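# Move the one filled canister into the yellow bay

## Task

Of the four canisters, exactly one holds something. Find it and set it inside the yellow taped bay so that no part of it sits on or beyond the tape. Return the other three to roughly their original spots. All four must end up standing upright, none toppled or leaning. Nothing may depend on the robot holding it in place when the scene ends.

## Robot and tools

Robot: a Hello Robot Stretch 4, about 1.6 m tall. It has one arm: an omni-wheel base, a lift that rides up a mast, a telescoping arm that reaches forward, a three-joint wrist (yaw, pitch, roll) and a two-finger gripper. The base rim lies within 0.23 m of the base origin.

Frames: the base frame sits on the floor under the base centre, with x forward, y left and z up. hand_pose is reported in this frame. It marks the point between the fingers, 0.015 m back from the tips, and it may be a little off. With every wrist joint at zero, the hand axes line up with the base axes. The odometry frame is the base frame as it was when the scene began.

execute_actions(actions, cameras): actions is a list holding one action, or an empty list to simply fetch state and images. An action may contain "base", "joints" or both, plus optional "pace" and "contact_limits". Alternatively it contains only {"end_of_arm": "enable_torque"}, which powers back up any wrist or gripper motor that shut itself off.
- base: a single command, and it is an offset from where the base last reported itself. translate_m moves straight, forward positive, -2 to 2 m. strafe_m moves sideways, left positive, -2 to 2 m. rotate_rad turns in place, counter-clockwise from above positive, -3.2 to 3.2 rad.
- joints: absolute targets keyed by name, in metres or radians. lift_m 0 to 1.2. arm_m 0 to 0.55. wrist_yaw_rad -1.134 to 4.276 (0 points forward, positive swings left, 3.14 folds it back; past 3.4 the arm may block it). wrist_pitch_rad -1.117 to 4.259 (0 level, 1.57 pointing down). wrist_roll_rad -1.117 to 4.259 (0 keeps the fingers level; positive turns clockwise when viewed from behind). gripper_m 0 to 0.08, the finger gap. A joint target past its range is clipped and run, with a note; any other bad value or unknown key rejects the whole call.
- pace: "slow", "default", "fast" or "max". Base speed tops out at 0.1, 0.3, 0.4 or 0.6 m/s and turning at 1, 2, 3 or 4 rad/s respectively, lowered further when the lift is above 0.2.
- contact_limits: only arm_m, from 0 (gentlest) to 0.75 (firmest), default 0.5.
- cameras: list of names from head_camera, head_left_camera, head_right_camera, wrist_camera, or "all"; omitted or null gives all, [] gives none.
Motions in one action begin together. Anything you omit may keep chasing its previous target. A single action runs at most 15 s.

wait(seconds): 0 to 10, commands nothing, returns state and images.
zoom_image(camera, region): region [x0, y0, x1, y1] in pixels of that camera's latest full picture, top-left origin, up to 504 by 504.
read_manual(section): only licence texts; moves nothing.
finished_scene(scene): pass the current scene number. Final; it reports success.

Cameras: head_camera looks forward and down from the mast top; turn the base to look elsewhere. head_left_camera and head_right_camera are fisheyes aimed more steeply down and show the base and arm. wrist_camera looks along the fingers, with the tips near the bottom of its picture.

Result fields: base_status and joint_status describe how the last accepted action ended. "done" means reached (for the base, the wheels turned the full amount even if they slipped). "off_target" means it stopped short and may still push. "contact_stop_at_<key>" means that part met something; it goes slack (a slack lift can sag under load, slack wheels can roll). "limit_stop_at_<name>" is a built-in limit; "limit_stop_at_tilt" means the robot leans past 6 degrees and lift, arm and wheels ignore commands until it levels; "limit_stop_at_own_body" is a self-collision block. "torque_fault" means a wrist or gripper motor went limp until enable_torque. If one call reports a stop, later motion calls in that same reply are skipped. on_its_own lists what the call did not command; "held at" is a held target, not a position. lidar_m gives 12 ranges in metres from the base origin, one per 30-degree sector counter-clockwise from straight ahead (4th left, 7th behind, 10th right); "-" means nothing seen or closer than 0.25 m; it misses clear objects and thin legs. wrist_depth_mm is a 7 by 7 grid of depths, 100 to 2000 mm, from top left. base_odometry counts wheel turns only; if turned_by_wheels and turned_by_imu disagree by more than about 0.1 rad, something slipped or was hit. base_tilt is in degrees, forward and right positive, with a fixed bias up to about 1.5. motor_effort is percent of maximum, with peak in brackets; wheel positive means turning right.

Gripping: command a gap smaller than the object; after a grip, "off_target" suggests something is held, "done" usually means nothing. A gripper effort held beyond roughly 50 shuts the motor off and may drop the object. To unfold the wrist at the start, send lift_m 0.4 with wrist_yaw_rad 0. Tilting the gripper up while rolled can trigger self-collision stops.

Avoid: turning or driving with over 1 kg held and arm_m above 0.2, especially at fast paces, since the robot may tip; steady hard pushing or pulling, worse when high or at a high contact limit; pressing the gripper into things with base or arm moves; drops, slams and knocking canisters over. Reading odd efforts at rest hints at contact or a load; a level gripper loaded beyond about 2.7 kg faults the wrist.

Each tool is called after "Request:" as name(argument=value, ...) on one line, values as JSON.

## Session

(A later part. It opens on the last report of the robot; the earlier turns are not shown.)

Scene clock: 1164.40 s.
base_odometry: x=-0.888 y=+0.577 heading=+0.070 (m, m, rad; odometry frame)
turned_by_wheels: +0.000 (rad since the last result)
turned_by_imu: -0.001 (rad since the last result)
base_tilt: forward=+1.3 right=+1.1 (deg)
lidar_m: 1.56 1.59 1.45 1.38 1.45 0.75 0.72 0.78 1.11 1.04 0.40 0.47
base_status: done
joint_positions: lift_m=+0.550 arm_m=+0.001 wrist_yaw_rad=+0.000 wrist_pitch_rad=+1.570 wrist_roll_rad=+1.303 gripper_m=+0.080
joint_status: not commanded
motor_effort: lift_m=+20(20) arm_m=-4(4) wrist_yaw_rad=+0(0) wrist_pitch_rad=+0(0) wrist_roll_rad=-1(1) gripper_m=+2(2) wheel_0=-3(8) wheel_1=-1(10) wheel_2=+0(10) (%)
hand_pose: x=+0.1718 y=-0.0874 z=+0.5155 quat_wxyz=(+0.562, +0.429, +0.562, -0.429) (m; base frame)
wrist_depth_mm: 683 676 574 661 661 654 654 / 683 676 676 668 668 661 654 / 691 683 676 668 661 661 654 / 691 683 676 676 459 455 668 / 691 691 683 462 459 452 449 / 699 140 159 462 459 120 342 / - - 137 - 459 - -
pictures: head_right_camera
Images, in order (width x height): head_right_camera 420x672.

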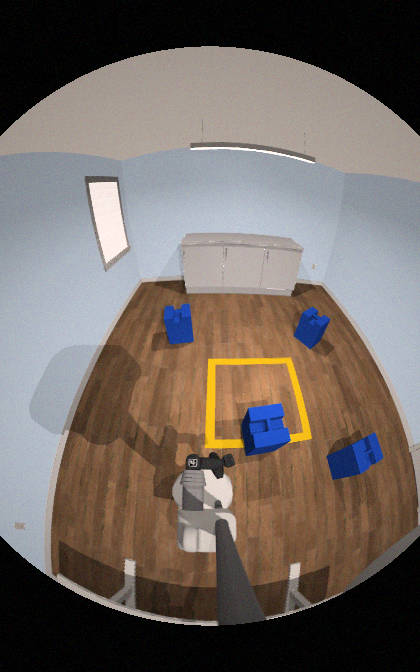

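Request:
execute_actions(actions=[{"base": {"strafe_m": -0.447}, "pace": "fast"}], cameras=["head_camera"])

Scene clock: 1173.20 s.
base_odometry: x=-0.857 y=+0.131 heading=+0.070 (m, m, rad; odometry frame)
turned_by_wheels: +0.000 (rad since the last result)
turned_by_imu: -0.002 (rad since the last result)
base_tilt: forward=+1.3 right=+1.1 (deg)
lidar_m: 0.26 0.26 1.90 1.83 1.08 0.78 0.75 0.79 1.94 0.60 1.97 0.27
base_status: done
joint_positions: lift_m=+0.550 arm_m=+0.001 wrist_yaw_rad=+0.000 wrist_pitch_rad=+1.570 wrist_roll_rad=+1.303 gripper_m=+0.080
joint_status: not commanded
motor_effort: lift_m=+21(21) arm_m=-4(4) wrist_yaw_rad=+0(1) wrist_pitch_rad=-1(0) wrist_roll_rad=-1(1) gripper_m=+3(2) wheel_0=-2(11) wheel_1=+2(13) wheel_2=+0(2) (%)
hand_pose: x=+0.1718 y=-0.0874 z=+0.5155 quat_wxyz=(+0.562, +0.429, +0.562, -0.429) (m; base frame)
wrist_depth_mm: 683 676 668 661 661 661 647 / 676 683 668 668 661 654 654 / 353 668 676 676 668 661 654 / 291 290 455 676 459 455 654 / 293 291 512 462 455 452 452 / 294 140 159 462 455 120 342 / - - 137 - 462 - -
pictures: head_camera
Images, in order (width x height): head_camera 420x560.

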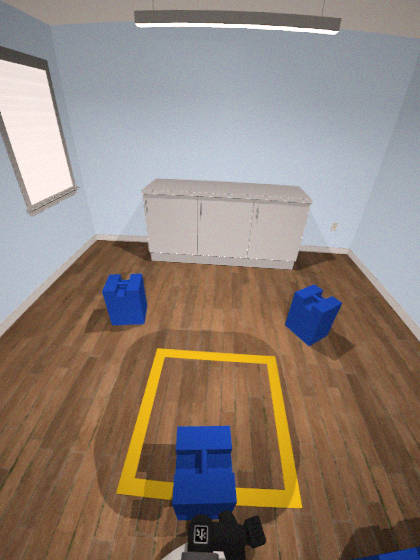

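Request:
zoom_image(camera="head_camera", region=[95, 335, 325, 540])

Region (95, 335, 325, 540) of head_camera's 420x560 image, scaled by 2.191, with more detail than that image has; it fills the top 449 rows of this view, and the rest is white.

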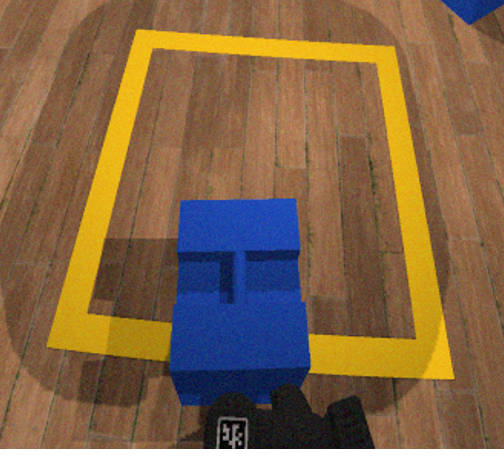

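The base is square to the right face and the contact point is about 2.5 cm right of its centre, as intended. The bay centre is about 0.40 m further along this heading. The gap to the face is only 1–3 cm, so I'll touch gently at slow pace and then push.

Request:
execute_actions(actions=[{"base": {"translate_m": 0.04}, "pace": "slow"}], cameras=[])

Request:
execute_actions(actions=[{"base": {"translate_m": 0.37}, "pace": "default"}], cameras=["head_camera"])

Scene clock: 1204.10 s.
base_odometry: x=-0.817 y=+0.134 heading=+0.070 (m, m, rad; odometry frame)
turned_by_wheels: +0.000 (rad since the last result)
turned_by_imu: +0.000 (rad since the last result)
base_tilt: forward=+1.3 right=+1.1 (deg)
lidar_m: 0.25 0.25 1.89 1.84 1.13 0.81 0.79 0.83 1.91 0.59 1.97 0.28
base_status: done
joint_positions: lift_m=+0.550 arm_m=+0.001 wrist_yaw_rad=+0.000 wrist_pitch_rad=+1.570 wrist_roll_rad=+1.303 gripper_m=+0.080
joint_status: not commanded
motor_effort: lift_m=+20(21) arm_m=-4(4) wrist_yaw_rad=+1(1) wrist_pitch_rad=+0(0) wrist_roll_rad=-1(0) gripper_m=+2(3) wheel_0=+4(6) wheel_1=+2(4) wheel_2=-2(9) (%)
hand_pose: x=+0.1718 y=-0.0874 z=+0.5155 quat_wxyz=(+0.562, +0.429, +0.562, -0.429) (m; base frame)
wrist_depth_mm: 683 676 661 668 654 654 647 / 683 676 668 668 661 654 654 / 351 683 668 676 668 661 661 / 353 289 297 676 455 459 661 / 349 290 338 462 459 452 455 / 357 140 159 466 459 120 340 / - - 137 - 459 - -
pictures: none
No camera images: the call's "cameras" was empty. Leave "cameras" out to get every camera's image.

Scene clock: 1206.80 s.
base_odometry: x=-0.448 y=+0.160 heading=+0.071 (m, m, rad; odometry frame)
turned_by_wheels: +0.000 (rad since the last result)
turned_by_imu: +0.000 (rad since the last result)
base_tilt: forward=+1.3 right=+1.1 (deg)
lidar_m: 0.26 0.25 1.87 1.81 1.91 1.22 1.17 1.25 0.67 0.92 1.98 0.28
base_status: done
joint_positions: lift_m=+0.550 arm_m=+0.001 wrist_yaw_rad=+0.000 wrist_pitch_rad=+1.570 wrist_roll_rad=+1.303 gripper_m=+0.080
joint_status: not commanded
motor_effort: lift_m=+20(21) arm_m=-4(4) wrist_yaw_rad=+1(0) wrist_pitch_rad=-1(2) wrist_roll_rad=-1(1) gripper_m=+3(2) wheel_0=+5(12) wheel_1=+2(8) wheel_2=-3(13) (%)
hand_pose: x=+0.1718 y=-0.0874 z=+0.5155 quat_wxyz=(+0.562, +0.429, +0.562, -0.429) (m; base frame)
wrist_depth_mm: 676 676 668 661 654 654 647 / 676 676 668 661 668 654 654 / 296 488 676 683 668 661 654 / 307 353 287 530 455 459 661 / 306 312 289 459 459 452 449 / 315 140 159 462 455 120 342 / - - 137 - 462 - -
pictures: head_camera
Images, in order (width x height): head_camera 420x560.

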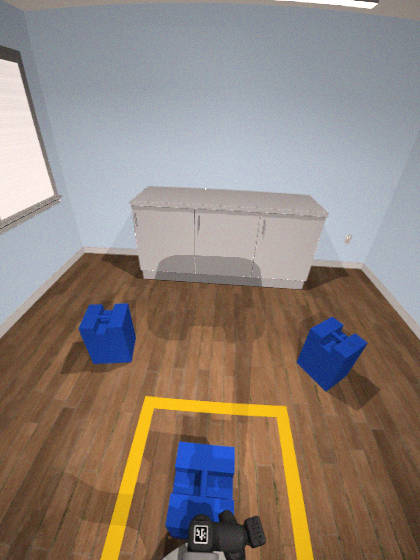

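Next I back the base off, so it isn't holding the canister and I get a clear view to check the result.

Request:
execute_actions(actions=[{"base": {"translate_m": -0.45}, "pace": "fast"}])

Scene clock: 1211.60 s.
base_odometry: x=-0.897 y=+0.128 heading=+0.070 (m, m, rad; odometry frame)
turned_by_wheels: +0.000 (rad since the last result)
turned_by_imu: -0.002 (rad since the last result)
base_tilt: forward=+1.3 right=+1.2 (deg)
lidar_m: 0.62 1.73 1.91 1.84 0.96 0.74 0.71 0.73 1.91 0.61 0.63 1.67
base_status: done
joint_positions: lift_m=+0.550 arm_m=+0.001 wrist_yaw_rad=+0.000 wrist_pitch_rad=+1.570 wrist_roll_rad=+1.303 gripper_m=+0.080
joint_status: not commanded
motor_effort: lift_m=+20(20) arm_m=-4(4) wrist_yaw_rad=+1(1) wrist_pitch_rad=+0(1) wrist_roll_rad=-1(0) gripper_m=+1(2) wheel_0=-1(7) wheel_1=-1(8) wheel_2=-1(13) (%)
hand_pose: x=+0.1718 y=-0.0874 z=+0.5155 quat_wxyz=(+0.562, +0.429, +0.562, -0.429) (m; base frame)
wrist_depth_mm: 683 668 668 661 654 654 647 / 683 676 668 661 661 654 647 / 654 676 676 668 668 661 661 / 691 683 676 668 455 455 661 / 683 691 683 459 455 452 452 / 691 140 159 462 459 120 342 / - - 137 - 462 - -
pictures: head_camera, head_left_camera, head_right_camera, wrist_camera
Images, in order (width x height): head_camera 420x560, head_left_camera 420x672, head_right_camera 420x672, wrist_camera 616x392.

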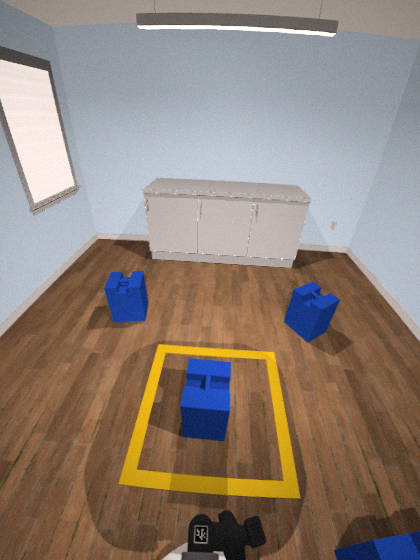

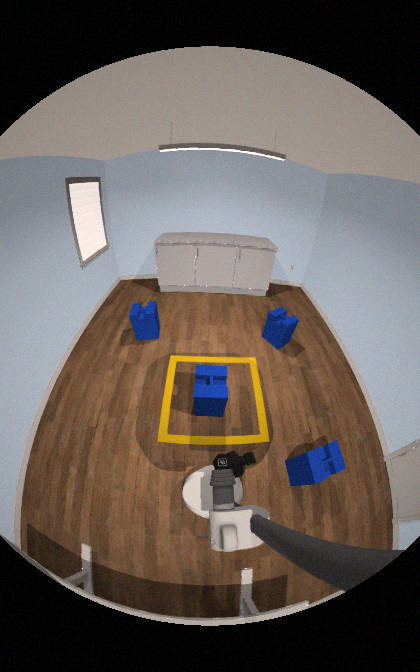

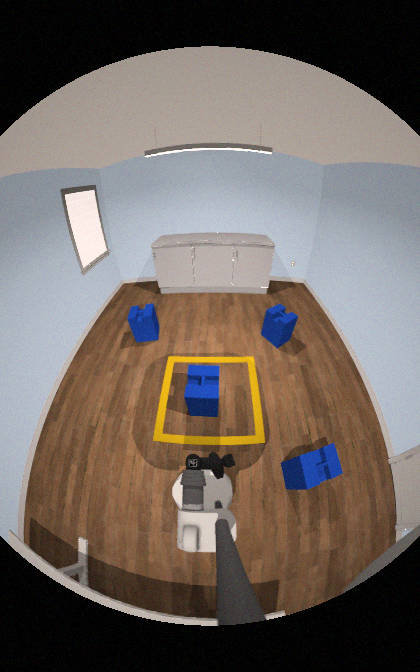

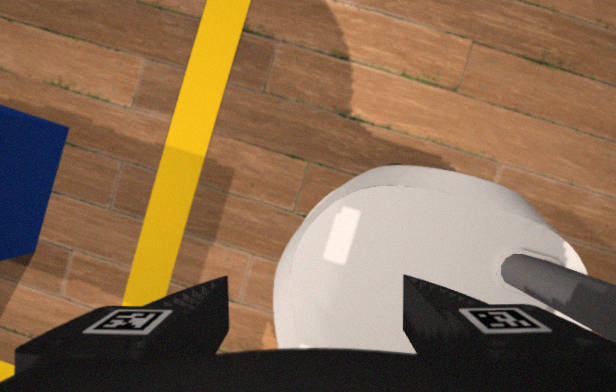

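Request:
zoom_image(camera="head_camera", region=[100, 330, 320, 510])

Region (100, 330, 320, 510) of head_camera's 420x560 image, scaled by 2.291, with more detail than that image has; it fills the top 412 rows of this view, and the rest is white.

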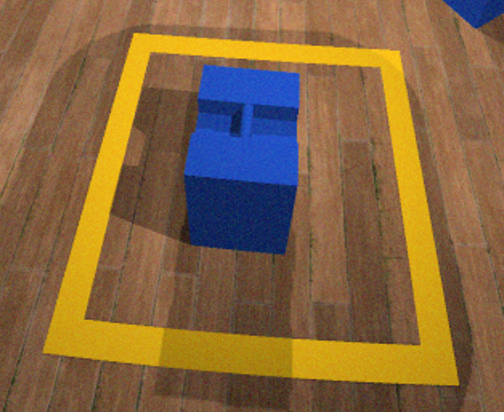

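The final state checks out:

- **Loaded canister:** it stands upright with its centre about 6 cm from the bay centre on each axis. There is clear floor on every side, roughly 15–18 cm from the inside of the tape.
- **Robot:** it has backed off 0.45 m and is not touching the canister. Its tilt reads the same as at the start.
- **Other three canisters:** all are upright where they started.

I'm ending scene 2.

Request:
finished_scene(scene=2)

The scene is finished: the task was done.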